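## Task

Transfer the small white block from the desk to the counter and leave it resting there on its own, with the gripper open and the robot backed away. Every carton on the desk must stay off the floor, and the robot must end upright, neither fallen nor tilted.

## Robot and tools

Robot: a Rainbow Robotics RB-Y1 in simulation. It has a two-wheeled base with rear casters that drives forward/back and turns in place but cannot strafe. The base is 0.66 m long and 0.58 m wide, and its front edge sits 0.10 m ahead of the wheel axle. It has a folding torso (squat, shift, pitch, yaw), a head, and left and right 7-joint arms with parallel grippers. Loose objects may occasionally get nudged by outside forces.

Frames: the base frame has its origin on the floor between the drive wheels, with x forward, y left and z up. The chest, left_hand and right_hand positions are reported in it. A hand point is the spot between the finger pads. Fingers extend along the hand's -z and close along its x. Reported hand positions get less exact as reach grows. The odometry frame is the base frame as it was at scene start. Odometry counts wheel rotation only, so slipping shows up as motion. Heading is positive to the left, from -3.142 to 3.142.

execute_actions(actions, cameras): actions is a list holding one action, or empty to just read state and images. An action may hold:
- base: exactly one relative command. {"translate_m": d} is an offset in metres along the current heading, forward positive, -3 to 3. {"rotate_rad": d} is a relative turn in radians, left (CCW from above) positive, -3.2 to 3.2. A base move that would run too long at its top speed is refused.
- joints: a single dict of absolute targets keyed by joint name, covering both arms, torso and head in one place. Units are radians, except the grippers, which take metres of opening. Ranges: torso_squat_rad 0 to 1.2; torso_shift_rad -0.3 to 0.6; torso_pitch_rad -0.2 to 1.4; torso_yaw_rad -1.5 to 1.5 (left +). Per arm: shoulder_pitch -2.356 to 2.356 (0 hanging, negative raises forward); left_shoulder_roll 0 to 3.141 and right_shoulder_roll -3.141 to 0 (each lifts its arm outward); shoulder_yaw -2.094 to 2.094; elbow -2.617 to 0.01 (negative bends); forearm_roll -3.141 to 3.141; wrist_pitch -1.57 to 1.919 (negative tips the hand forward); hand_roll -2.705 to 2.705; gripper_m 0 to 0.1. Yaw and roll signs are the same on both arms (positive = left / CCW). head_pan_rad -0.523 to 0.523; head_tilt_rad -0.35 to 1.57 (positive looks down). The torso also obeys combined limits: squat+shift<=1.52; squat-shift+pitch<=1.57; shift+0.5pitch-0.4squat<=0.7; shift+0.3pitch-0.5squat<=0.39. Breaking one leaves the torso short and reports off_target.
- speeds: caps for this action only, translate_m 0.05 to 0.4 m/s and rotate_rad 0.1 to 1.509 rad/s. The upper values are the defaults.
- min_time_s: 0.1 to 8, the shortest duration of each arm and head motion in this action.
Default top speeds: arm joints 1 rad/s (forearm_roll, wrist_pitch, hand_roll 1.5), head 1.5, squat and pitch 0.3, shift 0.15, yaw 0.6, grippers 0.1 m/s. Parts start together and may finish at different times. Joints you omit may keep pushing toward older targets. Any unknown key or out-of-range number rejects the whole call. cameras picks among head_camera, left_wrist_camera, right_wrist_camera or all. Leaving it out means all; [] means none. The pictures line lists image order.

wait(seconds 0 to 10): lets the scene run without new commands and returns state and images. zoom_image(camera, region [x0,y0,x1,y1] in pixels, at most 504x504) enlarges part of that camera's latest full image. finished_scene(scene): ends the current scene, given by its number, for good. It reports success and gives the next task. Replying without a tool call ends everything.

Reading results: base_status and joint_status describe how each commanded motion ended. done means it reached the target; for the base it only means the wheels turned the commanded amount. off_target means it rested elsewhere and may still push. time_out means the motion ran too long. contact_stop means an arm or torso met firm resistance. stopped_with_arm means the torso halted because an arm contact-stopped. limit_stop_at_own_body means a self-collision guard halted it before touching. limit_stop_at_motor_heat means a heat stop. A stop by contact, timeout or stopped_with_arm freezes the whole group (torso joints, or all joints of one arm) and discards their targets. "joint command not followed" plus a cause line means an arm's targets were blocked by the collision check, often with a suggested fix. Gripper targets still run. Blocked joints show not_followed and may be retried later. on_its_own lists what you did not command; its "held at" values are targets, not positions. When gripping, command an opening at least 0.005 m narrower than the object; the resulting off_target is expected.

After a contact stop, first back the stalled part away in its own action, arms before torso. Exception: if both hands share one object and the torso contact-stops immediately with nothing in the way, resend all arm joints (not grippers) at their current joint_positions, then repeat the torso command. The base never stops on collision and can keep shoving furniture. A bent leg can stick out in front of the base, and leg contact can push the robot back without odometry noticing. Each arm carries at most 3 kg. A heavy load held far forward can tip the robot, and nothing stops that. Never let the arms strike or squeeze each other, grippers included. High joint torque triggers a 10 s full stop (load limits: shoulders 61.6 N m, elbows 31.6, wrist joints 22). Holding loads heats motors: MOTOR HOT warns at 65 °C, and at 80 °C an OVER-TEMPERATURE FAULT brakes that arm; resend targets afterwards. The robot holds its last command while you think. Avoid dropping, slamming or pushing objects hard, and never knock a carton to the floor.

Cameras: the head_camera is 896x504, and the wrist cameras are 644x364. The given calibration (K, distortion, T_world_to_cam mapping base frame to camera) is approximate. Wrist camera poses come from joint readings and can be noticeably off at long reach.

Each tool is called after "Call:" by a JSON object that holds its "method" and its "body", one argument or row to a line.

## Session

Call:
{"method": "execute_actions", "body": {
  "actions": []
}}

Scene clock: 0.00 s.
base_odometry: x=+0.000 y=+0.000 heading=+0.000 (m, m, rad; odometry frame)
base_status: not commanded
joint_positions: torso_squat_rad=+0.350 torso_shift_rad=+0.000 torso_pitch_rad=+0.001 torso_yaw_rad=+0.001 left_shoulder_pitch_rad=-0.015 left_shoulder_roll_rad=+0.021 left_shoulder_yaw_rad=-0.040 left_elbow_rad=-0.122 left_forearm_roll_rad=+0.031 left_wrist_pitch_rad=-0.046 left_hand_roll_rad=+0.036 left_gripper_m=+0.100 right_shoulder_pitch_rad=-0.029 right_shoulder_roll_rad=-0.015 right_shoulder_yaw_rad=-0.008 right_elbow_rad=-0.222 right_forearm_roll_rad=+0.016 right_wrist_pitch_rad=+0.046 right_hand_roll_rad=+0.002 right_gripper_m=+0.100 head_pan_rad=-0.001 head_tilt_rad=+0.400
joint_status: not commanded
chest: x=-0.2275 y=-0.0002 z=+1.2475 quat_wxyz=(+1.000, +0.000, +0.001, +0.000) (m; base frame)
left_hand: x=-0.1480 y=+0.2334 z=+0.5675 quat_wxyz=(+0.996, +0.007, -0.090, +0.011) (m; base frame)
right_hand: x=-0.1097 y=-0.2312 z=+0.5709 quat_wxyz=(+0.995, -0.008, -0.101, +0.011) (m; base frame)
pictures: head_camera, left_wrist_camera, right_wrist_camera
camera_calibration (this result's frames):
head_camera: T_world_to_cam=[[0.0155867, -0.999009, -0.0416946, 0.0652426], [-0.428532, 0.0310013, -0.902995, 1.27902], [0.903392, 0.0319421, -0.427624, 0.752352], [0, 0, 0, 1]] pos_world=[-0.132585, 0.00149488, 1.47939]
left_wrist_camera: T_world_to_cam=[[0.97949, 0.0620212, 0.191708, 0.0182051], [-0.0629165, -0.809728, 0.583422, -0.108719], [0.191416, -0.583518, -0.789219, 0.696732], [0, 0, 0, 1]] pos_world=[-0.158037, 0.317394, 0.609814]
right_wrist_camera: T_world_to_cam=[[-0.982354, -0.0389967, -0.18292, -0.0143999], [-0.149682, 0.750335, 0.643888, -0.182302], [0.112142, 0.659906, -0.742932, 0.67821], [0, 0, 0, 1]] pos_world=[-0.117489, -0.311329, 0.618612]
Images, in order (width x height): head_camera 896x504, left_wrist_camera 644x364, right_wrist_camera 644x364.

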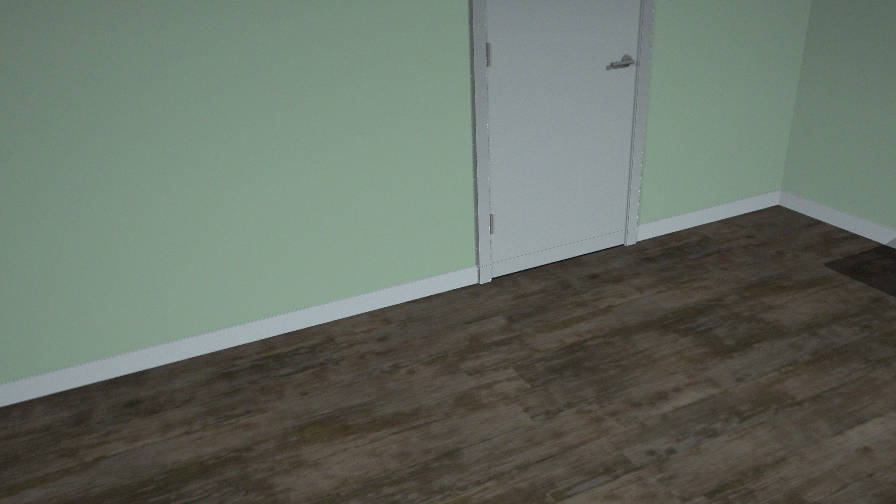

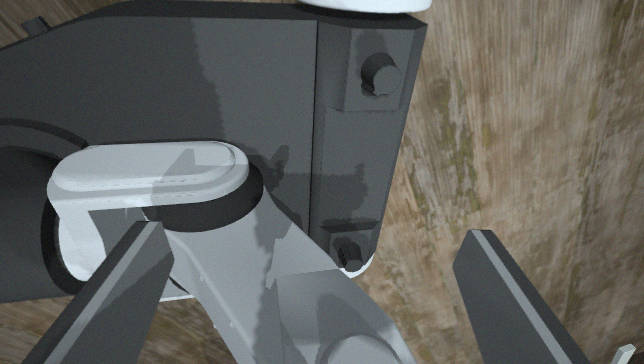

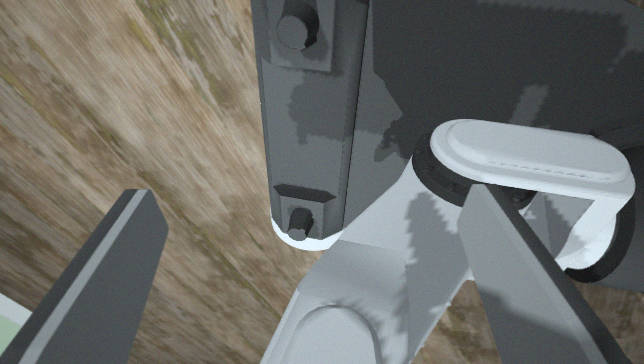

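Scene 2 is a new room. A shadow at the right edge suggests furniture there, so I'll turn right to look.

Call:
{"method": "execute_actions", "body": {
  "actions": [
    {"base": {"rotate_rad": -1.2}, "joints": {"head_tilt_rad": 0.35}}
  ],
  "cameras": ["head_camera"]
}}

Scene clock: 6.13 s.
base_odometry: x=+0.000 y=+0.000 heading=-1.199 (m, m, rad; odometry frame)
base_status: done
joint_positions: torso_squat_rad=+0.350 torso_shift_rad=+0.000 torso_pitch_rad=+0.001 torso_yaw_rad=+0.001 left_shoulder_pitch_rad=-0.015 left_shoulder_roll_rad=+0.021 left_shoulder_yaw_rad=-0.040 left_elbow_rad=-0.122 left_forearm_roll_rad=+0.031 left_wrist_pitch_rad=-0.046 left_hand_roll_rad=+0.036 left_gripper_m=+0.100 right_shoulder_pitch_rad=-0.029 right_shoulder_roll_rad=-0.015 right_shoulder_yaw_rad=-0.008 right_elbow_rad=-0.222 right_forearm_roll_rad=+0.016 right_wrist_pitch_rad=+0.046 right_hand_roll_rad=+0.002 right_gripper_m=+0.100 head_pan_rad=-0.001 head_tilt_rad=+0.350
joint_status: all done
chest: x=-0.2275 y=-0.0002 z=+1.2475 quat_wxyz=(+1.000, +0.000, +0.001, +0.000) (m; base frame)
left_hand: x=-0.1480 y=+0.2334 z=+0.5675 quat_wxyz=(+0.996, +0.007, -0.090, +0.011) (m; base frame)
right_hand: x=-0.1097 y=-0.2312 z=+0.5709 quat_wxyz=(+0.995, -0.008, -0.101, +0.011) (m; base frame)
pictures: head_camera
camera_calibration (this result's frames):
head_camera: T_world_to_cam=[[0.0176258, -0.999009, -0.0408648, 0.0644916], [-0.383344, 0.0309957, -0.923085, 1.31738], [0.923438, 0.0319353, -0.382418, 0.691031], [0, 0, 0, 1]] pos_world=[-0.134252, 0.00152641, 1.48295]
Images, in order (width x height): head_camera 896x504.

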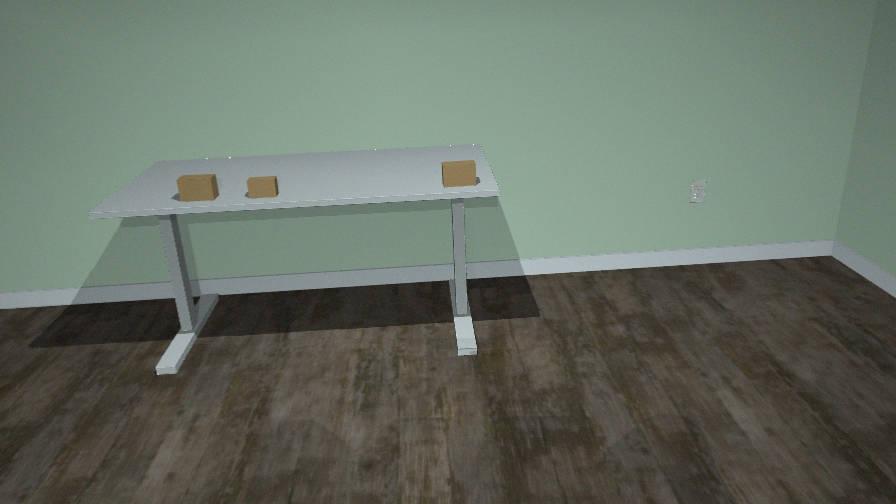

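The desk with three cartons is here. I'll turn toward its centre and move closer to find the white block.

Call:
{"method": "execute_actions", "body": {
  "actions": [
    {"base": {"rotate_rad": 0.2}}
  ],
  "cameras": []
}}

Call:
{"method": "execute_actions", "body": {
  "actions": [
    {"base": {"translate_m": 1.6}, "joints": {"head_tilt_rad": 0.7}}
  ],
  "cameras": ["head_camera"]
}}

Scene clock: 13.63 s.
base_odometry: x=+0.000 y=+0.000 heading=-1.000 (m, m, rad; odometry frame)
base_status: done
joint_positions: torso_squat_rad=+0.350 torso_shift_rad=+0.000 torso_pitch_rad=+0.001 torso_yaw_rad=+0.001 left_shoulder_pitch_rad=-0.015 left_shoulder_roll_rad=+0.021 left_shoulder_yaw_rad=-0.040 left_elbow_rad=-0.122 left_forearm_roll_rad=+0.031 left_wrist_pitch_rad=-0.046 left_hand_roll_rad=+0.036 left_gripper_m=+0.100 right_shoulder_pitch_rad=-0.029 right_shoulder_roll_rad=-0.015 right_shoulder_yaw_rad=-0.008 right_elbow_rad=-0.222 right_forearm_roll_rad=+0.016 right_wrist_pitch_rad=+0.046 right_hand_roll_rad=+0.002 right_gripper_m=+0.100 head_pan_rad=-0.001 head_tilt_rad=+0.350
joint_status: not commanded
chest: x=-0.2275 y=-0.0003 z=+1.2475 quat_wxyz=(+1.000, +0.000, +0.001, +0.000) (m; base frame)
left_hand: x=-0.1480 y=+0.2334 z=+0.5675 quat_wxyz=(+0.996, +0.007, -0.090, +0.011) (m; base frame)
right_hand: x=-0.1097 y=-0.2312 z=+0.5709 quat_wxyz=(+0.995, -0.008, -0.101, +0.011) (m; base frame)
pictures: none
No camera images: the call's "cameras" was empty. Leave "cameras" out to get every camera's image.

Scene clock: 19.23 s.
base_odometry: x=+0.863 y=-1.348 heading=-1.002 (m, m, rad; odometry frame)
base_status: done
joint_positions: torso_squat_rad=+0.350 torso_shift_rad=+0.000 torso_pitch_rad=+0.001 torso_yaw_rad=+0.001 left_shoulder_pitch_rad=-0.015 left_shoulder_roll_rad=+0.021 left_shoulder_yaw_rad=-0.040 left_elbow_rad=-0.122 left_forearm_roll_rad=+0.031 left_wrist_pitch_rad=-0.046 left_hand_roll_rad=+0.036 left_gripper_m=+0.100 right_shoulder_pitch_rad=-0.029 right_shoulder_roll_rad=-0.015 right_shoulder_yaw_rad=-0.008 right_elbow_rad=-0.222 right_forearm_roll_rad=+0.016 right_wrist_pitch_rad=+0.046 right_hand_roll_rad=+0.002 right_gripper_m=+0.100 head_pan_rad=-0.001 head_tilt_rad=+0.700
joint_status: all done
chest: x=-0.2275 y=-0.0003 z=+1.2475 quat_wxyz=(+1.000, +0.000, +0.001, +0.000) (m; base frame)
left_hand: x=-0.1479 y=+0.2334 z=+0.5675 quat_wxyz=(+0.996, +0.007, -0.090, +0.011) (m; base frame)
right_hand: x=-0.1097 y=-0.2312 z=+0.5709 quat_wxyz=(+0.995, -0.008, -0.101, +0.011) (m; base frame)
pictures: head_camera
camera_calibration (this result's frames):
head_camera: T_world_to_cam=[[0.00258796, -0.999012, -0.0443588, 0.066399], [-0.676658, 0.0309119, -0.735649, 0.985903], [0.736293, 0.0319196, -0.675909, 1.07739], [0, 0, 0, 1]] pos_world=[-0.12633, 0.00146738, 1.45644]
Images, in order (width x height): head_camera 896x504.

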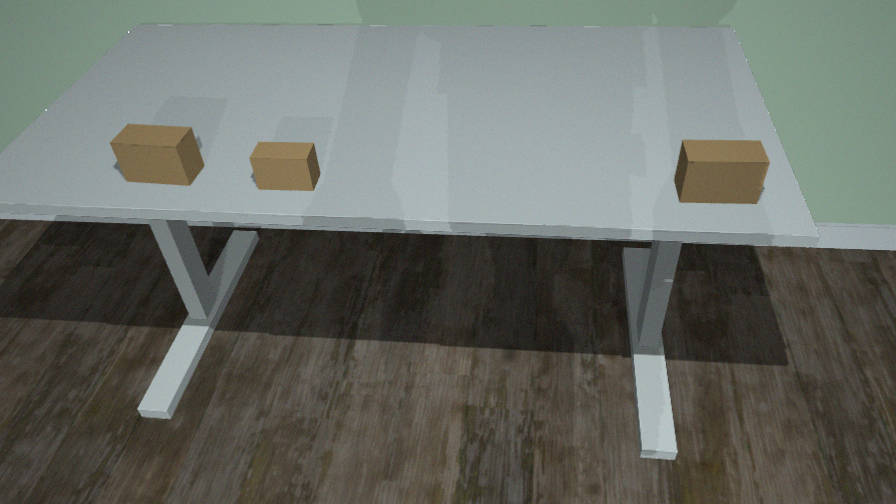

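There's a small sliver behind the left carton. I'll zoom in on it.

Call:
{"method": "zoom_image", "body": {
  "camera": "head_camera",
  "region": [90, 90, 340, 210]
}}

Region (90, 90, 340, 210) of head_camera's 896x504 image, scaled by 2.016, with more detail than that image has; it fills the top 242 rows of this view, and the rest is white.

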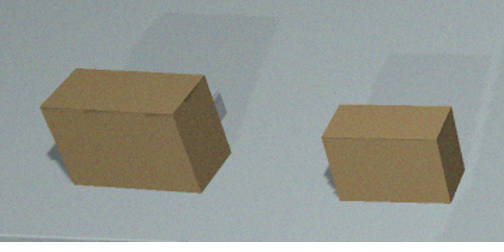

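The white block is tucked behind the left carton's rear corner, as in the last scene. I'll reposition to line up the left shoulder with it and raise the arm on the way.

Call:
{"method": "execute_actions", "body": {
  "actions": [
    {"base": {"rotate_rad": 0.27}, "joints": {"left_shoulder_pitch_rad": -0.3, "left_shoulder_roll_rad": 0.25, "left_shoulder_yaw_rad": 0.0, "left_elbow_rad": -1.6, "left_wrist_pitch_rad": 0.3}}
  ],
  "cameras": []
}}

Call:
{"method": "execute_actions", "body": {
  "actions": [
    {"base": {"translate_m": 0.55}}
  ],
  "cameras": []
}}

Call:
{"method": "execute_actions", "body": {
  "actions": [
    {"base": {"rotate_rad": -0.35}, "joints": {"head_tilt_rad": 0.9, "head_pan_rad": 0.2}}
  ],
  "cameras": ["head_camera"]
}}

Scene clock: 42.60 s.
base_odometry: x=+0.863 y=-1.348 heading=-0.732 (m, m, rad; odometry frame)
base_status: done
joint_positions: torso_squat_rad=+0.350 torso_shift_rad=+0.000 torso_pitch_rad=+0.001 torso_yaw_rad=+0.001 left_shoulder_pitch_rad=-0.300 left_shoulder_roll_rad=+0.250 left_shoulder_yaw_rad=+0.000 left_elbow_rad=-1.600 left_forearm_roll_rad=+0.031 left_wrist_pitch_rad=+0.300 left_hand_roll_rad=+0.036 left_gripper_m=+0.100 right_shoulder_pitch_rad=-0.029 right_shoulder_roll_rad=-0.015 right_shoulder_yaw_rad=-0.008 right_elbow_rad=-0.222 right_forearm_roll_rad=+0.016 right_wrist_pitch_rad=+0.046 right_hand_roll_rad=+0.002 right_gripper_m=+0.100 head_pan_rad=-0.001 head_tilt_rad=+0.700
joint_status: all done
chest: x=-0.2275 y=-0.0002 z=+1.2475 quat_wxyz=(+1.000, +0.000, +0.001, +0.000) (m; base frame)
left_hand: x=+0.3655 y=+0.2504 z=+1.1333 quat_wxyz=(+0.696, +0.052, -0.711, -0.081) (m; base frame)
right_hand: x=-0.1097 y=-0.2311 z=+0.5709 quat_wxyz=(+0.995, -0.008, -0.101, +0.011) (m; base frame)
pictures: none
No camera images: the call's "cameras" was empty. Leave "cameras" out to get every camera's image.

Scene clock: 45.50 s.
base_odometry: x=+1.272 y=-1.715 heading=-0.731 (m, m, rad; odometry frame)
base_status: done
joint_positions: torso_squat_rad=+0.350 torso_shift_rad=+0.000 torso_pitch_rad=+0.001 torso_yaw_rad=+0.001 left_shoulder_pitch_rad=-0.300 left_shoulder_roll_rad=+0.250 left_shoulder_yaw_rad=+0.000 left_elbow_rad=-1.600 left_forearm_roll_rad=+0.031 left_wrist_pitch_rad=+0.300 left_hand_roll_rad=+0.036 left_gripper_m=+0.100 right_shoulder_pitch_rad=-0.029 right_shoulder_roll_rad=-0.015 right_shoulder_yaw_rad=-0.008 right_elbow_rad=-0.222 right_forearm_roll_rad=+0.016 right_wrist_pitch_rad=+0.046 right_hand_roll_rad=+0.002 right_gripper_m=+0.100 head_pan_rad=-0.001 head_tilt_rad=+0.700
joint_status: not commanded
chest: x=-0.2275 y=-0.0002 z=+1.2475 quat_wxyz=(+1.000, +0.000, +0.001, +0.000) (m; base frame)
left_hand: x=+0.3655 y=+0.2504 z=+1.1333 quat_wxyz=(+0.696, +0.052, -0.711, -0.081) (m; base frame)
right_hand: x=-0.1097 y=-0.2311 z=+0.5709 quat_wxyz=(+0.995, -0.008, -0.101, +0.011) (m; base frame)
pictures: none
No camera images: the call's "cameras" was empty. Leave "cameras" out to get every camera's image.

Scene clock: 47.87 s.
base_odometry: x=+1.272 y=-1.715 heading=-1.081 (m, m, rad; odometry frame)
base_status: done
joint_positions: torso_squat_rad=+0.350 torso_shift_rad=+0.000 torso_pitch_rad=+0.001 torso_yaw_rad=+0.001 left_shoulder_pitch_rad=-0.300 left_shoulder_roll_rad=+0.250 left_shoulder_yaw_rad=+0.000 left_elbow_rad=-1.600 left_forearm_roll_rad=+0.031 left_wrist_pitch_rad=+0.300 left_hand_roll_rad=+0.036 left_gripper_m=+0.100 right_shoulder_pitch_rad=-0.029 right_shoulder_roll_rad=-0.015 right_shoulder_yaw_rad=-0.008 right_elbow_rad=-0.222 right_forearm_roll_rad=+0.016 right_wrist_pitch_rad=+0.046 right_hand_roll_rad=+0.002 right_gripper_m=+0.100 head_pan_rad=+0.200 head_tilt_rad=+0.900
joint_status: all done
chest: x=-0.2275 y=-0.0002 z=+1.2475 quat_wxyz=(+1.000, +0.000, +0.001, +0.000) (m; base frame)
left_hand: x=+0.3655 y=+0.2504 z=+1.1333 quat_wxyz=(+0.696, +0.052, -0.711, -0.081) (m; base frame)
right_hand: x=-0.1097 y=-0.2311 z=+0.5709 quat_wxyz=(+0.995, -0.008, -0.101, +0.011) (m; base frame)
pictures: head_camera
camera_calibration (this result's frames):
head_camera: T_world_to_cam=[[0.192825, -0.980242, -0.04409, 0.105141], [-0.79922, -0.13083, -0.586626, 0.744959], [0.569268, 0.148354, -0.808657, 1.23533], [0, 0, 0, 1]] pos_world=[-0.128118, 0.0172614, 1.4406]
Images, in order (width x height): head_camera 896x504.

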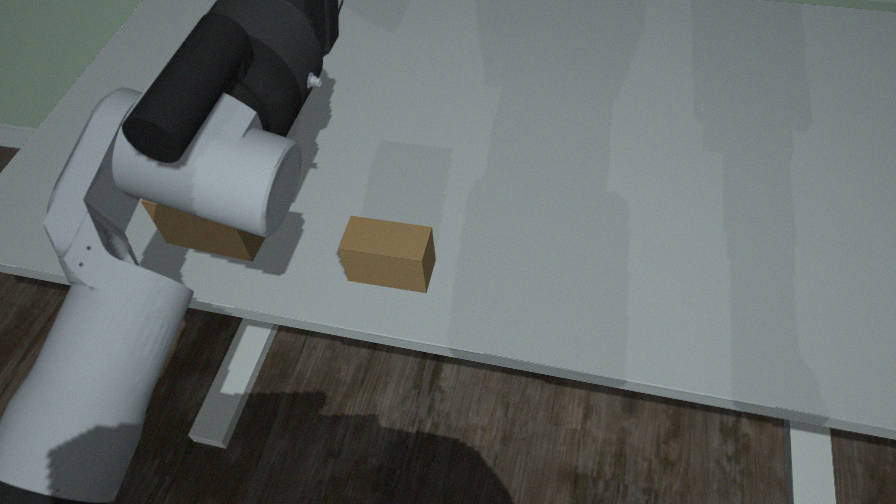

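My arm is blocking the view of the left carton. I'll swing it outward briefly to get a clear look.

Call:
{"method": "execute_actions", "body": {
  "actions": [
    {"joints": {"left_shoulder_roll_rad": 1.0, "left_shoulder_pitch_rad": 0.0, "head_pan_rad": 0.35}}
  ],
  "cameras": ["head_camera"]
}}

Scene clock: 53.23 s.
base_odometry: x=+1.272 y=-1.715 heading=-1.081 (m, m, rad; odometry frame)
base_status: not commanded
joint_positions: torso_squat_rad=+0.350 torso_shift_rad=+0.000 torso_pitch_rad=+0.001 torso_yaw_rad=+0.001 left_shoulder_pitch_rad=+0.000 left_shoulder_roll_rad=+1.000 left_shoulder_yaw_rad=+0.000 left_elbow_rad=-1.600 left_forearm_roll_rad=+0.031 left_wrist_pitch_rad=+0.300 left_hand_roll_rad=+0.036 left_gripper_m=+0.100 right_shoulder_pitch_rad=-0.029 right_shoulder_roll_rad=-0.015 right_shoulder_yaw_rad=-0.008 right_elbow_rad=-0.222 right_forearm_roll_rad=+0.016 right_wrist_pitch_rad=+0.046 right_hand_roll_rad=+0.002 right_gripper_m=+0.100 head_pan_rad=+0.350 head_tilt_rad=+0.900
joint_status: all done
chest: x=-0.2275 y=-0.0002 z=+1.2475 quat_wxyz=(+1.000, +0.000, +0.001, +0.000) (m; base frame)
left_hand: x=+0.2820 y=+0.5230 z=+1.1303 quat_wxyz=(+0.710, +0.361, -0.542, -0.269) (m; base frame)
right_hand: x=-0.1097 y=-0.2312 z=+0.5709 quat_wxyz=(+0.995, -0.008, -0.101, +0.011) (m; base frame)
pictures: head_camera
camera_calibration (this result's frames):
head_camera: T_world_to_cam=[[0.337133, -0.940413, -0.0443185, 0.135054], [-0.770704, -0.248645, -0.586679, 0.750852], [0.540701, 0.231945, -0.808606, 1.22942], [0, 0, 0, 1]] pos_world=[-0.131594, 0.0285447, 1.44061]
Images, in order (width x height): head_camera 896x504.

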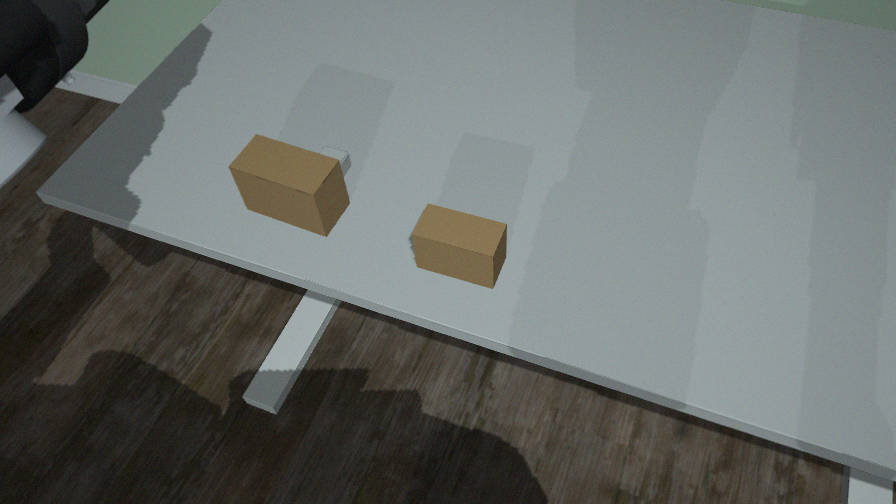

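Call:
{"method": "zoom_image", "body": {
  "camera": "head_camera",
  "region": [220, 110, 380, 250]
}}

Region (220, 110, 380, 250) of head_camera's 896x504 image, scaled by 3.150, with more detail than that image has; it fills the top 441 rows of this view, and the rest is white.

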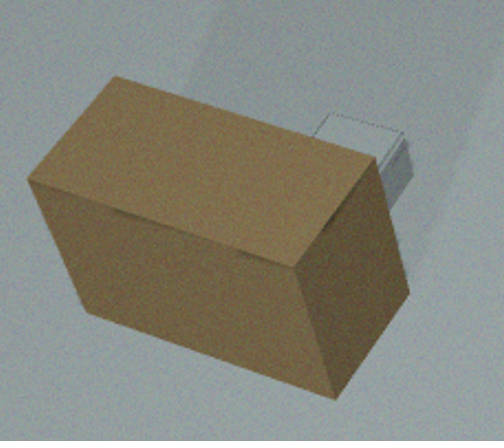

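The white block is about 4 cm wide, at roughly (0.42, 0.41). I'll rotate left slightly and drive in so it ends up under the same pre-grasp hand position that worked before, keeping the hand high throughout.

Call:
{"method": "execute_actions", "body": {
  "actions": [
    {"base": {"rotate_rad": 0.235}, "joints": {"torso_pitch_rad": 0.3, "torso_squat_rad": 0.1, "left_shoulder_pitch_rad": -0.65, "left_shoulder_roll_rad": 0.4, "left_shoulder_yaw_rad": 0.0, "left_elbow_rad": -1.39, "left_forearm_roll_rad": 0.4, "left_wrist_pitch_rad": 1.74, "left_hand_roll_rad": -1.57, "left_gripper_m": 0.1, "head_tilt_rad": 0.7, "head_pan_rad": 0.3}}
  ],
  "cameras": []
}}

Call:
{"method": "execute_actions", "body": {
  "actions": [
    {"base": {"translate_m": 0.25}}
  ],
  "cameras": ["head_camera", "left_wrist_camera"]
}}

Scene clock: 70.97 s.
base_odometry: x=+1.272 y=-1.715 heading=-0.846 (m, m, rad; odometry frame)
base_status: done
joint_positions: torso_squat_rad=+0.100 torso_shift_rad=+0.000 torso_pitch_rad=+0.300 torso_yaw_rad=+0.001 left_shoulder_pitch_rad=-0.650 left_shoulder_roll_rad=+0.400 left_shoulder_yaw_rad=+0.000 left_elbow_rad=-1.390 left_forearm_roll_rad=+0.400 left_wrist_pitch_rad=+1.740 left_hand_roll_rad=-1.570 left_gripper_m=+0.100 right_shoulder_pitch_rad=-0.029 right_shoulder_roll_rad=-0.015 right_shoulder_yaw_rad=-0.008 right_elbow_rad=-0.222 right_forearm_roll_rad=+0.016 right_wrist_pitch_rad=+0.046 right_hand_roll_rad=+0.002 right_gripper_m=+0.100 head_pan_rad=+0.300 head_tilt_rad=+0.700
joint_status: all done
chest: x=-0.1364 y=-0.0003 z=+1.2726 quat_wxyz=(+0.989, +0.000, +0.149, +0.000) (m; base frame)
left_hand: x=+0.2663 y=+0.2731 z=+0.8955 quat_wxyz=(+0.653, -0.013, +0.004, -0.758) (m; base frame)
right_hand: x=-0.2229 y=-0.2312 z=+0.5913 quat_wxyz=(+0.999, -0.007, +0.048, +0.012) (m; base frame)
pictures: none
No camera images: the call's "cameras" was empty. Leave "cameras" out to get every camera's image.

Scene clock: 73.20 s.
base_odometry: x=+1.438 y=-1.902 heading=-0.848 (m, m, rad; odometry frame)
base_status: done
joint_positions: torso_squat_rad=+0.100 torso_shift_rad=+0.000 torso_pitch_rad=+0.300 torso_yaw_rad=+0.001 left_shoulder_pitch_rad=-0.650 left_shoulder_roll_rad=+0.400 left_shoulder_yaw_rad=+0.000 left_elbow_rad=-1.390 left_forearm_roll_rad=+0.400 left_wrist_pitch_rad=+1.740 left_hand_roll_rad=-1.570 left_gripper_m=+0.100 right_shoulder_pitch_rad=-0.029 right_shoulder_roll_rad=-0.015 right_shoulder_yaw_rad=-0.008 right_elbow_rad=-0.222 right_forearm_roll_rad=+0.016 right_wrist_pitch_rad=+0.046 right_hand_roll_rad=+0.002 right_gripper_m=+0.100 head_pan_rad=+0.300 head_tilt_rad=+0.700
joint_status: not commanded
chest: x=-0.1365 y=-0.0003 z=+1.2726 quat_wxyz=(+0.989, +0.000, +0.149, +0.000) (m; base frame)
left_hand: x=+0.2663 y=+0.2730 z=+0.8956 quat_wxyz=(+0.653, -0.013, +0.004, -0.758) (m; base frame)
right_hand: x=-0.2230 y=-0.2312 z=+0.5913 quat_wxyz=(+0.999, -0.007, +0.048, +0.012) (m; base frame)
pictures: head_camera, left_wrist_camera
camera_calibration (this result's frames):
head_camera: T_world_to_cam=[[0.271897, -0.953433, -0.130531, 0.207187], [-0.842967, -0.170543, -0.510218, 0.755807], [0.464197, 0.24876, -0.850082, 1.21288], [0, 0, 0, 1]] pos_world=[0.0177684, 0.024719, 1.44372]
left_wrist_camera: T_world_to_cam=[[-0.105716, -0.994096, 0.0244263, 0.274226], [-0.781714, 0.098263, 0.615847, -0.327459], [-0.614611, 0.0460108, -0.787487, 0.940726], [0, 0, 0, 1]] pos_world=[0.351192, 0.261501, 0.935776]
Images, in order (width x height): head_camera 896x504, left_wrist_camera 644x364.

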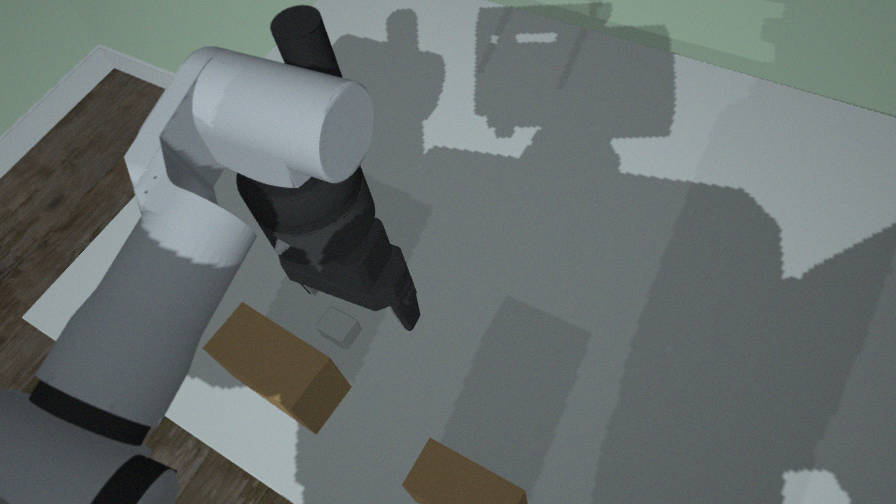

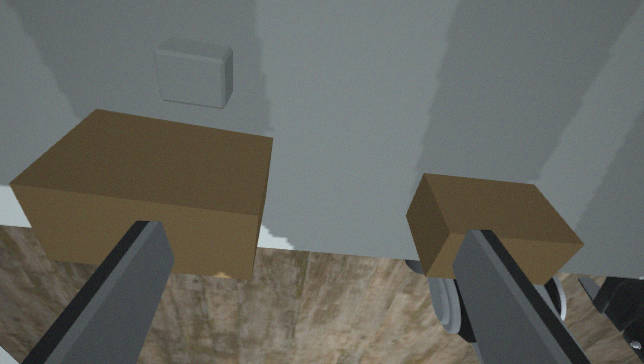

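In the wrist view the block is about 3 cm further forward and 7 cm further left of the hand. I'll correct with torso yaw and a short drive.

Call:
{"method": "execute_actions", "body": {
  "actions": [
    {"base": {"translate_m": 0.07}, "joints": {"torso_yaw_rad": 0.15}}
  ],
  "cameras": ["head_camera", "left_wrist_camera"]
}}

Scene clock: 80.47 s.
base_odometry: x=+1.484 y=-1.955 heading=-0.849 (m, m, rad; odometry frame)
base_status: done
joint_positions: torso_squat_rad=+0.100 torso_shift_rad=+0.000 torso_pitch_rad=+0.300 torso_yaw_rad=+0.150 left_shoulder_pitch_rad=-0.650 left_shoulder_roll_rad=+0.400 left_shoulder_yaw_rad=+0.000 left_elbow_rad=-1.390 left_forearm_roll_rad=+0.400 left_wrist_pitch_rad=+1.740 left_hand_roll_rad=-1.570 left_gripper_m=+0.100 right_shoulder_pitch_rad=-0.029 right_shoulder_roll_rad=-0.015 right_shoulder_yaw_rad=-0.008 right_elbow_rad=-0.222 right_forearm_roll_rad=+0.016 right_wrist_pitch_rad=+0.046 right_hand_roll_rad=+0.002 right_gripper_m=+0.100 head_pan_rad=+0.300 head_tilt_rad=+0.700
joint_status: all done
chest: x=-0.1364 y=-0.0003 z=+1.2726 quat_wxyz=(+0.986, +0.011, +0.149, +0.074) (m; base frame)
left_hand: x=+0.2222 y=+0.3438 z=+0.9091 quat_wxyz=(+0.705, +0.001, +0.020, -0.709) (m; base frame)
right_hand: x=-0.1914 y=-0.2110 z=+0.5815 quat_wxyz=(+0.995, +0.012, +0.047, +0.084) (m; base frame)
pictures: head_camera, left_wrist_camera
camera_calibration (this result's frames):
head_camera: T_world_to_cam=[[0.404103, -0.898499, -0.171466, 0.277305], [-0.811851, -0.26594, -0.519783, 0.772267], [0.421425, 0.349251, -0.836914, 1.19027], [0, 0, 0, 1]] pos_world=[0.0132944, 0.038831, 1.44512]
left_wrist_camera: T_world_to_cam=[[0.0366497, -0.999136, -0.019614, 0.349702], [-0.785682, -0.0409376, 0.617275, -0.329773], [-0.617544, -0.00721262, -0.786503, 0.93912], [0, 0, 0, 1]] pos_world=[0.308035, 0.342673, 0.949041]
Images, in order (width x height): head_camera 896x504, left_wrist_camera 644x364.

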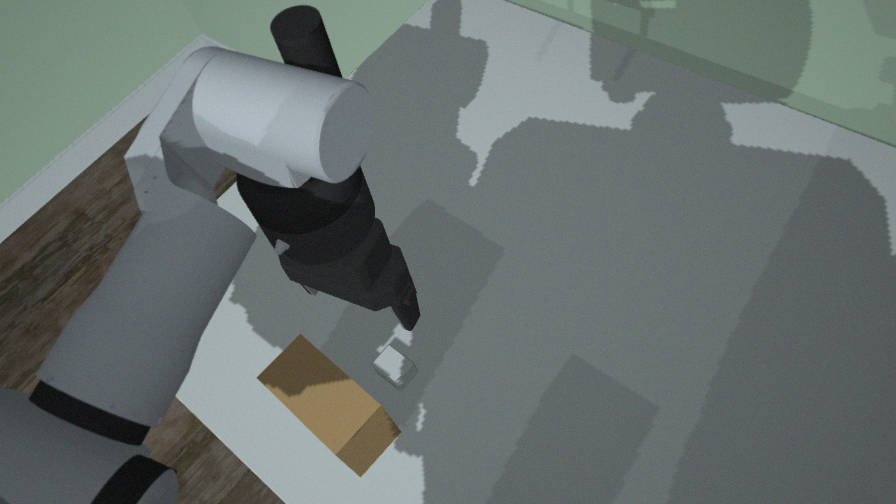

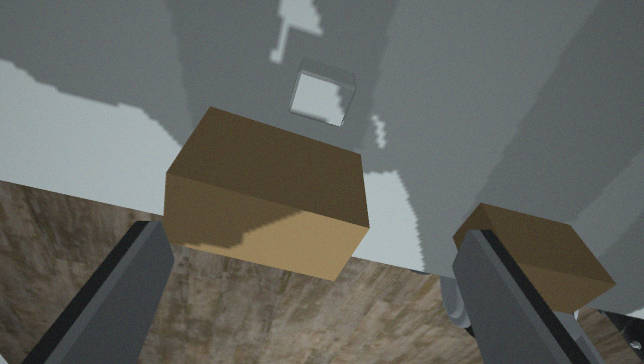

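The block is now under the gripper. I'll lower in stages as before.

Call:
{"method": "execute_actions", "body": {
  "actions": [
    {"joints": {"torso_squat_rad": 0.55}}
  ],
  "cameras": ["left_wrist_camera"]
}}

Scene clock: 95.77 s.
TORQUE FAULT: right_wrist_pitch_rad reached its load limit. The robot stopped for 10 seconds, dropped its targets and accepts commands again. The stop added 9.0 s to the call and to motion_time.
base_odometry: x=+1.484 y=-1.955 heading=-0.848 (m, m, rad; odometry frame)
base_status: not commanded
joint_positions: torso_squat_rad=+0.287 torso_shift_rad=-0.001 torso_pitch_rad=+0.295 torso_yaw_rad=+0.149 left_shoulder_pitch_rad=-0.650 left_shoulder_roll_rad=+0.400 left_shoulder_yaw_rad=+0.000 left_elbow_rad=-1.390 left_forearm_roll_rad=+0.400 left_wrist_pitch_rad=+1.740 left_hand_roll_rad=-1.570 left_gripper_m=+0.100 right_shoulder_pitch_rad=-0.027 right_shoulder_roll_rad=-0.014 right_shoulder_yaw_rad=-0.008 right_elbow_rad=-0.224 right_forearm_roll_rad=+0.016 right_wrist_pitch_rad=+0.033 right_hand_roll_rad=+0.002 right_gripper_m=+0.100 head_pan_rad=+0.300 head_tilt_rad=+0.700
joint_status: torso_squat_rad contact_stop (moved +0.187 of +0.450)
on_its_own: torso_squat_rad is held at +0.287, not at your +0.550, since a contact_stop
chest: x=-0.1389 y=+0.0011 z=+1.2479 quat_wxyz=(+0.986, +0.010, +0.147, +0.074) (m; base frame)
left_hand: x=+0.2216 y=+0.3439 z=+0.8851 quat_wxyz=(+0.705, +0.002, +0.017, -0.709) (m; base frame)
right_hand: x=-0.1883 y=-0.2108 z=+0.5570 quat_wxyz=(+0.996, +0.011, +0.039, +0.084) (m; base frame)
pictures: left_wrist_camera
camera_calibration (this result's frames):
left_wrist_camera: T_world_to_cam=[[0.0362706, -0.999205, -0.0165187, 0.346765], [-0.788537, -0.0387701, 0.613764, -0.312458], [-0.613917, -0.00923602, -0.789316, 0.922178], [0, 0, 0, 1]] pos_world=[0.307179, 0.342893, 0.925394]
Images, in order (width x height): left_wrist_camera 644x364.

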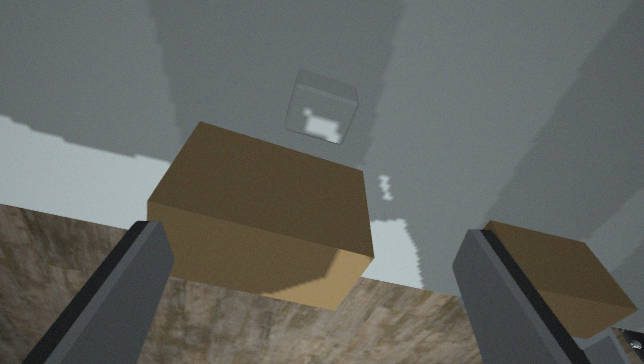

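Another torque fault, and also my mistake: with the larger torso yaw, the idle right hand hung over the base and hit it as I squatted. I'll fold the right arm up out of the way first, then continue.

Call:
{"method": "execute_actions", "body": {
  "actions": [
    {"joints": {"right_shoulder_pitch_rad": -0.2, "right_shoulder_roll_rad": -0.3, "right_shoulder_yaw_rad": 0.0, "right_elbow_rad": -1.7, "right_forearm_roll_rad": 0.0, "right_wrist_pitch_rad": 0.0, "right_hand_roll_rad": 0.0}}
  ],
  "cameras": []
}}

Call:
{"method": "execute_actions", "body": {
  "actions": [
    {"joints": {"torso_squat_rad": 0.55, "torso_shift_rad": 0.0, "torso_pitch_rad": 0.3, "torso_yaw_rad": 0.15}}
  ],
  "cameras": ["head_camera", "left_wrist_camera"]
}}

Scene clock: 111.90 s.
TORQUE FAULT: right_shoulder_pitch_rad reached its load limit. The robot stopped for 10 seconds, dropped its targets and accepts commands again. The stop added 9.1 s to the call and to motion_time.
base_odometry: x=+1.484 y=-1.955 heading=-0.848 (m, m, rad; odometry frame)
base_status: not commanded
joint_positions: torso_squat_rad=+0.287 torso_shift_rad=-0.002 torso_pitch_rad=+0.296 torso_yaw_rad=+0.149 left_shoulder_pitch_rad=-0.650 left_shoulder_roll_rad=+0.400 left_shoulder_yaw_rad=+0.000 left_elbow_rad=-1.390 left_forearm_roll_rad=+0.400 left_wrist_pitch_rad=+1.740 left_hand_roll_rad=-1.570 left_gripper_m=+0.100 right_shoulder_pitch_rad=-0.026 right_shoulder_roll_rad=-0.021 right_shoulder_yaw_rad=-0.006 right_elbow_rad=-0.241 right_forearm_roll_rad=+0.015 right_wrist_pitch_rad=+0.030 right_hand_roll_rad=+0.000 right_gripper_m=+0.100 head_pan_rad=+0.300 head_tilt_rad=+0.700
joint_status: right_shoulder_pitch_rad torque_fault (moved +0.002 of -0.173); right_shoulder_roll_rad torque_fault (moved -0.006 of -0.286); right_elbow_rad torque_fault (moved -0.017 of -1.476); right_wrist_pitch_rad torque_fault (moved -0.003 of -0.033); the others done
on_its_own: torso_squat_rad is held at +0.287, not at your +0.550, since a contact_stop; right_shoulder_pitch_rad is held at -0.031, not at your -0.200, since a torque_fault; right_shoulder_roll_rad is held at -0.024, not at your -0.300, since a torque_fault; right_elbow_rad is held at -0.243, not at your -1.700, since a torque_fault; right_wrist_pitch_rad is held at +0.032, not at your +0.000, since a torque_fault
chest: x=-0.1389 y=+0.0009 z=+1.2479 quat_wxyz=(+0.986, +0.010, +0.147, +0.074) (m; base frame)
left_hand: x=+0.2216 y=+0.3439 z=+0.8852 quat_wxyz=(+0.705, +0.002, +0.018, -0.709) (m; base frame)
right_hand: x=-0.1801 y=-0.2140 z=+0.5559 quat_wxyz=(+0.996, +0.009, +0.029, +0.084) (m; base frame)
pictures: none
No camera images: the call's "cameras" was empty. Leave "cameras" out to get every camera's image.

not run: a stop came earlier in this reply.

That was a second fault, because the right hand is wedged against something and moving it forward pushed harder. I'll stop guessing and look at what it's touching before I move anything.

Call:
{"method": "execute_actions", "body": {
  "actions": [],
  "cameras": ["right_wrist_camera"]
}}

Scene clock: 116.60 s.
base_odometry: x=+1.484 y=-1.955 heading=-0.848 (m, m, rad; odometry frame)
base_status: not commanded
joint_positions: torso_squat_rad=+0.287 torso_shift_rad=-0.002 torso_pitch_rad=+0.296 torso_yaw_rad=+0.149 left_shoulder_pitch_rad=-0.650 left_shoulder_roll_rad=+0.400 left_shoulder_yaw_rad=+0.000 left_elbow_rad=-1.390 left_forearm_roll_rad=+0.400 left_wrist_pitch_rad=+1.740 left_hand_roll_rad=-1.570 left_gripper_m=+0.100 right_shoulder_pitch_rad=-0.026 right_shoulder_roll_rad=-0.021 right_shoulder_yaw_rad=-0.006 right_elbow_rad=-0.241 right_forearm_roll_rad=+0.015 right_wrist_pitch_rad=+0.030 right_hand_roll_rad=+0.000 right_gripper_m=+0.100 head_pan_rad=+0.300 head_tilt_rad=+0.700
joint_status: right_shoulder_pitch_rad torque_fault (moved +0.002 of -0.173); right_shoulder_roll_rad torque_fault (moved -0.006 of -0.286); right_elbow_rad torque_fault (moved -0.017 of -1.476); right_wrist_pitch_rad torque_fault (moved -0.003 of -0.033); the others done
on_its_own: torso_squat_rad is held at +0.287, not at your +0.550, since a contact_stop; right_shoulder_pitch_rad is held at -0.031, not at your -0.200, since a torque_fault; right_shoulder_roll_rad is held at -0.024, not at your -0.300, since a torque_fault; right_elbow_rad is held at -0.243, not at your -1.700, since a torque_fault; right_wrist_pitch_rad is held at +0.032, not at your +0.000, since a torque_fault
chest: x=-0.1389 y=+0.0009 z=+1.2479 quat_wxyz=(+0.986, +0.010, +0.147, +0.074) (m; base frame)
left_hand: x=+0.2216 y=+0.3439 z=+0.8852 quat_wxyz=(+0.705, +0.002, +0.018, -0.709) (m; base frame)
right_hand: x=-0.1801 y=-0.2140 z=+0.5559 quat_wxyz=(+0.996, +0.009, +0.029, +0.084) (m; base frame)
pictures: right_wrist_camera
camera_calibration (this result's frames):
right_wrist_camera: T_world_to_cam=[[-0.980365, -0.182687, 0.0742254, -0.25897], [-0.08242, 0.721585, 0.687402, -0.214286], [-0.17914, 0.667788, -0.722474, 0.601432], [0, 0, 0, 1]] pos_world=[-0.163806, -0.294314, 0.601042]
Images, in order (width x height): right_wrist_camera 644x364.

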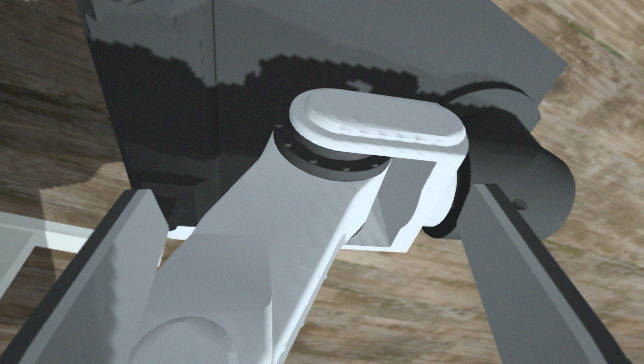

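The right gripper has come down on the robot's own knee. Reversing the squat that caused it is the safest way to free it. I'll stand back up first, then fold the arm away.

Call:
{"method": "execute_actions", "body": {
  "actions": [
    {"joints": {"torso_squat_rad": 0.1, "torso_shift_rad": 0.0, "torso_pitch_rad": 0.3, "torso_yaw_rad": 0.15}}
  ],
  "cameras": ["right_wrist_camera"]
}}

Scene clock: 121.40 s.
base_odometry: x=+1.484 y=-1.955 heading=-0.848 (m, m, rad; odometry frame)
base_status: not commanded
joint_positions: torso_squat_rad=+0.100 torso_shift_rad=+0.000 torso_pitch_rad=+0.300 torso_yaw_rad=+0.150 left_shoulder_pitch_rad=-0.650 left_shoulder_roll_rad=+0.400 left_shoulder_yaw_rad=+0.000 left_elbow_rad=-1.390 left_forearm_roll_rad=+0.400 left_wrist_pitch_rad=+1.740 left_hand_roll_rad=-1.570 left_gripper_m=+0.100 right_shoulder_pitch_rad=-0.029 right_shoulder_roll_rad=-0.023 right_shoulder_yaw_rad=-0.006 right_elbow_rad=-0.241 right_forearm_roll_rad=+0.015 right_wrist_pitch_rad=+0.033 right_hand_roll_rad=+0.000 right_gripper_m=+0.100 head_pan_rad=+0.300 head_tilt_rad=+0.700
joint_status: all done
on_its_own: right_shoulder_pitch_rad is held at -0.031, not at your -0.200, since a torque_fault; right_shoulder_roll_rad is held at -0.024, not at your -0.300, since a torque_fault; right_elbow_rad is held at -0.243, not at your -1.700, since a torque_fault; right_wrist_pitch_rad is held at +0.032, not at your +0.000, since a torque_fault
chest: x=-0.1366 y=-0.0001 z=+1.2726 quat_wxyz=(+0.986, +0.011, +0.149, +0.074) (m; base frame)
left_hand: x=+0.2221 y=+0.3438 z=+0.9090 quat_wxyz=(+0.705, +0.001, +0.020, -0.709) (m; base frame)
right_hand: x=-0.1789 y=-0.2151 z=+0.5801 quat_wxyz=(+0.996, +0.009, +0.031, +0.084) (m; base frame)
pictures: right_wrist_camera
camera_calibration (this result's frames):
right_wrist_camera: T_world_to_cam=[[-0.979831, -0.18412, 0.0776586, -0.261991], [-0.0810802, 0.721517, 0.687633, -0.229964], [-0.182639, 0.667468, -0.721893, 0.618861], [0, 0, 0, 1]] pos_world=[-0.162324, -0.295384, 0.625228]
Images, in order (width x height): right_wrist_camera 644x364.

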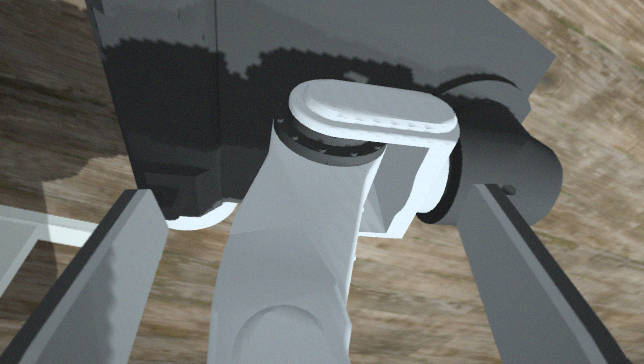

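The hand is off the knee now. I'll swing the right arm outward first, away from the leg, and then bend it up.

Call:
{"method": "execute_actions", "body": {
  "actions": [
    {"joints": {"right_shoulder_roll_rad": -0.45, "right_shoulder_pitch_rad": -0.03, "right_elbow_rad": -0.24, "right_wrist_pitch_rad": 0.03}}
  ],
  "cameras": []
}}

Call:
{"method": "execute_actions", "body": {
  "actions": [
    {"joints": {"right_elbow_rad": -1.6, "right_shoulder_pitch_rad": -0.2}}
  ],
  "cameras": ["right_wrist_camera"]
}}

Scene clock: 136.00 s.
TORQUE FAULT: right_elbow_rad reached its load limit. The robot stopped for 10 seconds, dropped its targets and accepts commands again. The stop added 9.2 s to the call and to motion_time.
base_odometry: x=+1.484 y=-1.955 heading=-0.848 (m, m, rad; odometry frame)
base_status: not commanded
joint_positions: torso_squat_rad=+0.100 torso_shift_rad=+0.000 torso_pitch_rad=+0.300 torso_yaw_rad=+0.150 left_shoulder_pitch_rad=-0.650 left_shoulder_roll_rad=+0.400 left_shoulder_yaw_rad=+0.000 left_elbow_rad=-1.390 left_forearm_roll_rad=+0.400 left_wrist_pitch_rad=+1.740 left_hand_roll_rad=-1.570 left_gripper_m=+0.100 right_shoulder_pitch_rad=-0.018 right_shoulder_roll_rad=-0.060 right_shoulder_yaw_rad=-0.005 right_elbow_rad=-0.233 right_forearm_roll_rad=+0.015 right_wrist_pitch_rad=+0.032 right_hand_roll_rad=+0.000 right_gripper_m=+0.100 head_pan_rad=+0.300 head_tilt_rad=+0.700
joint_status: right_shoulder_pitch_rad contact_stop (moved +0.011 of -0.001); right_shoulder_roll_rad contact_stop (moved -0.036 of -0.427); right_elbow_rad contact_stop (moved +0.009 of +0.001); right_wrist_pitch_rad contact_stop (moved -0.001 of -0.003)
on_its_own: right_shoulder_roll_rad is held at -0.062, not at your -0.450, since a contact_stop
chest: x=-0.1368 y=-0.0002 z=+1.2726 quat_wxyz=(+0.986, +0.011, +0.149, +0.074) (m; base frame)
left_hand: x=+0.2220 y=+0.3437 z=+0.9092 quat_wxyz=(+0.705, +0.001, +0.020, -0.709) (m; base frame)
right_hand: x=-0.1860 y=-0.2444 z=+0.5814 quat_wxyz=(+0.995, -0.009, +0.039, +0.088) (m; base frame)
pictures: none
No camera images: the call's "cameras" was empty. Leave "cameras" out to get every camera's image.

not run: a stop came earlier in this reply.

A third fault. The fingers straddle the knee, so any sideways move presses on it. I'll stop moving the right arm and remove the cause instead. In scene 1, a torso yaw of 0.07 cleared the knee even at full squat, so I'll go back to that and make up the lateral offset with the left shoulder.

Call:
{"method": "execute_actions", "body": {
  "actions": [
    {"joints": {"right_shoulder_pitch_rad": -0.018, "right_shoulder_roll_rad": -0.06, "right_shoulder_yaw_rad": -0.005, "right_elbow_rad": -0.233, "right_forearm_roll_rad": 0.015, "right_wrist_pitch_rad": 0.032, "right_hand_roll_rad": 0.0}}
  ],
  "cameras": []
}}

Call:
{"method": "execute_actions", "body": {
  "actions": [
    {"base": {"translate_m": -0.04}, "joints": {"torso_yaw_rad": 0.07, "left_shoulder_roll_rad": 0.48, "left_forearm_roll_rad": 0.48}}
  ],
  "cameras": ["left_wrist_camera", "right_wrist_camera"]
}}

Scene clock: 154.67 s.
base_odometry: x=+1.484 y=-1.955 heading=-0.848 (m, m, rad; odometry frame)
base_status: not commanded
joint_positions: torso_squat_rad=+0.100 torso_shift_rad=+0.000 torso_pitch_rad=+0.300 torso_yaw_rad=+0.150 left_shoulder_pitch_rad=-0.650 left_shoulder_roll_rad=+0.400 left_shoulder_yaw_rad=+0.000 left_elbow_rad=-1.390 left_forearm_roll_rad=+0.400 left_wrist_pitch_rad=+1.740 left_hand_roll_rad=-1.570 left_gripper_m=+0.100 right_shoulder_pitch_rad=-0.017 right_shoulder_roll_rad=-0.059 right_shoulder_yaw_rad=-0.005 right_elbow_rad=-0.232 right_forearm_roll_rad=+0.015 right_wrist_pitch_rad=+0.032 right_hand_roll_rad=+0.000 right_gripper_m=+0.100 head_pan_rad=+0.300 head_tilt_rad=+0.700
joint_status: all done
chest: x=-0.1367 y=-0.0002 z=+1.2726 quat_wxyz=(+0.986, +0.011, +0.149, +0.074) (m; base frame)
left_hand: x=+0.2221 y=+0.3437 z=+0.9091 quat_wxyz=(+0.705, +0.001, +0.020, -0.709) (m; base frame)
right_hand: x=-0.1872 y=-0.2444 z=+0.5816 quat_wxyz=(+0.995, -0.009, +0.040, +0.087) (m; base frame)
pictures: none
No camera images: the call's "cameras" was empty. Leave "cameras" out to get every camera's image.

Scene clock: 156.27 s.
base_odometry: x=+1.458 y=-1.925 heading=-0.847 (m, m, rad; odometry frame)
base_status: done
joint_positions: torso_squat_rad=+0.100 torso_shift_rad=+0.000 torso_pitch_rad=+0.300 torso_yaw_rad=+0.070 left_shoulder_pitch_rad=-0.650 left_shoulder_roll_rad=+0.480 left_shoulder_yaw_rad=+0.000 left_elbow_rad=-1.390 left_forearm_roll_rad=+0.480 left_wrist_pitch_rad=+1.740 left_hand_roll_rad=-1.570 left_gripper_m=+0.100 right_shoulder_pitch_rad=-0.018 right_shoulder_roll_rad=-0.060 right_shoulder_yaw_rad=-0.005 right_elbow_rad=-0.233 right_forearm_roll_rad=+0.015 right_wrist_pitch_rad=+0.032 right_hand_roll_rad=+0.000 right_gripper_m=+0.100 head_pan_rad=+0.300 head_tilt_rad=+0.700
joint_status: all done
chest: x=-0.1366 y=-0.0002 z=+1.2726 quat_wxyz=(+0.988, +0.005, +0.149, +0.035) (m; base frame)
left_hand: x=+0.2486 y=+0.3313 z=+0.9134 quat_wxyz=(+0.682, -0.005, +0.008, -0.731) (m; base frame)
right_hand: x=-0.2050 y=-0.2565 z=+0.5874 quat_wxyz=(+0.998, -0.020, +0.040, +0.049) (m; base frame)
pictures: left_wrist_camera, right_wrist_camera
camera_calibration (this result's frames):
left_wrist_camera: T_world_to_cam=[[-0.0272228, -0.9996, 0.00771919, 0.327364], [-0.790096, 0.0262465, 0.612421, -0.328989], [-0.612379, 0.0105729, -0.790494, 0.955169], [0, 0, 0, 1]] pos_world=[0.333904, 0.325769, 0.954008]
right_wrist_camera: T_world_to_cam=[[-0.988783, -0.111039, 0.0998896, -0.291914], [-0.021099, 0.765934, 0.642573, -0.157013], [-0.14786, 0.633258, -0.759685, 0.667541], [0, 0, 0, 1]] pos_world=[-0.19325, -0.334878, 0.637172]
Images, in order (width x height): left_wrist_camera 644x364, right_wrist_camera 644x364.

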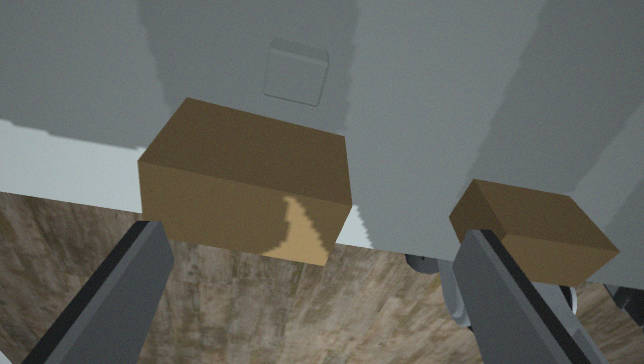

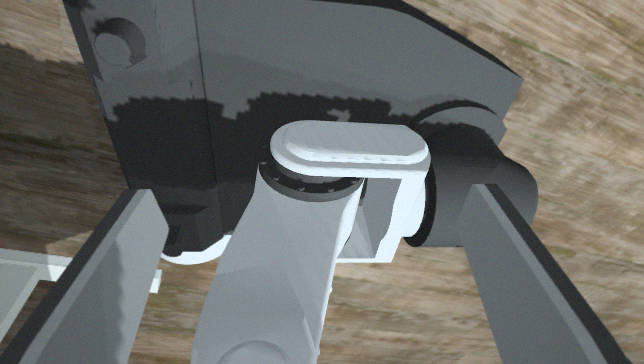

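No fault this time. The block is nearly centred and just needs about 2.5 cm forward. I'll nudge forward and lower partway.

Call:
{"method": "execute_actions", "body": {
  "actions": [
    {"base": {"translate_m": 0.025}}
  ],
  "cameras": []
}}

Call:
{"method": "execute_actions", "body": {
  "actions": [
    {"joints": {"torso_squat_rad": 0.5}}
  ],
  "cameras": ["left_wrist_camera"]
}}

Scene clock: 161.53 s.
base_odometry: x=+1.474 y=-1.944 heading=-0.848 (m, m, rad; odometry frame)
base_status: done
joint_positions: torso_squat_rad=+0.100 torso_shift_rad=+0.000 torso_pitch_rad=+0.300 torso_yaw_rad=+0.070 left_shoulder_pitch_rad=-0.650 left_shoulder_roll_rad=+0.480 left_shoulder_yaw_rad=+0.000 left_elbow_rad=-1.390 left_forearm_roll_rad=+0.480 left_wrist_pitch_rad=+1.740 left_hand_roll_rad=-1.570 left_gripper_m=+0.100 right_shoulder_pitch_rad=-0.018 right_shoulder_roll_rad=-0.060 right_shoulder_yaw_rad=-0.005 right_elbow_rad=-0.233 right_forearm_roll_rad=+0.015 right_wrist_pitch_rad=+0.032 right_hand_roll_rad=+0.000 right_gripper_m=+0.100 head_pan_rad=+0.300 head_tilt_rad=+0.700
joint_status: not commanded
chest: x=-0.1365 y=-0.0002 z=+1.2726 quat_wxyz=(+0.988, +0.005, +0.149, +0.035) (m; base frame)
left_hand: x=+0.2487 y=+0.3313 z=+0.9133 quat_wxyz=(+0.682, -0.005, +0.008, -0.731) (m; base frame)
right_hand: x=-0.2049 y=-0.2565 z=+0.5873 quat_wxyz=(+0.998, -0.020, +0.040, +0.049) (m; base frame)
pictures: none
No camera images: the call's "cameras" was empty. Leave "cameras" out to get every camera's image.

Scene clock: 163.50 s.
base_odometry: x=+1.474 y=-1.943 heading=-0.848 (m, m, rad; odometry frame)
base_status: not commanded
joint_positions: torso_squat_rad=+0.478 torso_shift_rad=-0.005 torso_pitch_rad=+0.294 torso_yaw_rad=+0.070 left_shoulder_pitch_rad=-0.650 left_shoulder_roll_rad=+0.480 left_shoulder_yaw_rad=+0.000 left_elbow_rad=-1.390 left_forearm_roll_rad=+0.480 left_wrist_pitch_rad=+1.740 left_hand_roll_rad=-1.570 left_gripper_m=+0.100 right_shoulder_pitch_rad=-0.018 right_shoulder_roll_rad=-0.060 right_shoulder_yaw_rad=-0.005 right_elbow_rad=-0.233 right_forearm_roll_rad=+0.015 right_wrist_pitch_rad=+0.032 right_hand_roll_rad=+0.000 right_gripper_m=+0.100 head_pan_rad=+0.300 head_tilt_rad=+0.700
joint_status: torso_squat_rad contact_stop (moved +0.379 of +0.400)
on_its_own: torso_squat_rad is held at +0.478, not at your +0.500, since a contact_stop
chest: x=-0.1414 y=+0.0000 z=+1.1980 quat_wxyz=(+0.989, +0.005, +0.146, +0.035) (m; base frame)
left_hand: x=+0.2459 y=+0.3314 z=+0.8410 quat_wxyz=(+0.682, -0.003, +0.006, -0.731) (m; base frame)
right_hand: x=-0.2056 y=-0.2565 z=+0.5124 quat_wxyz=(+0.998, -0.020, +0.037, +0.049) (m; base frame)
pictures: left_wrist_camera
camera_calibration (this result's frames):
left_wrist_camera: T_world_to_cam=[[-0.0272619, -0.999598, 0.00774383, 0.328018], [-0.793571, 0.0263523, 0.607906, -0.282138], [-0.607866, 0.0104274, -0.793971, 0.898087], [0, 0, 0, 1]] pos_world=[0.330962, 0.325956, 0.882028]
Images, in order (width x height): left_wrist_camera 644x364.

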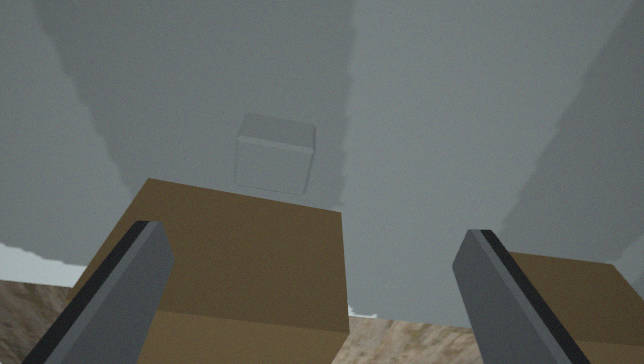

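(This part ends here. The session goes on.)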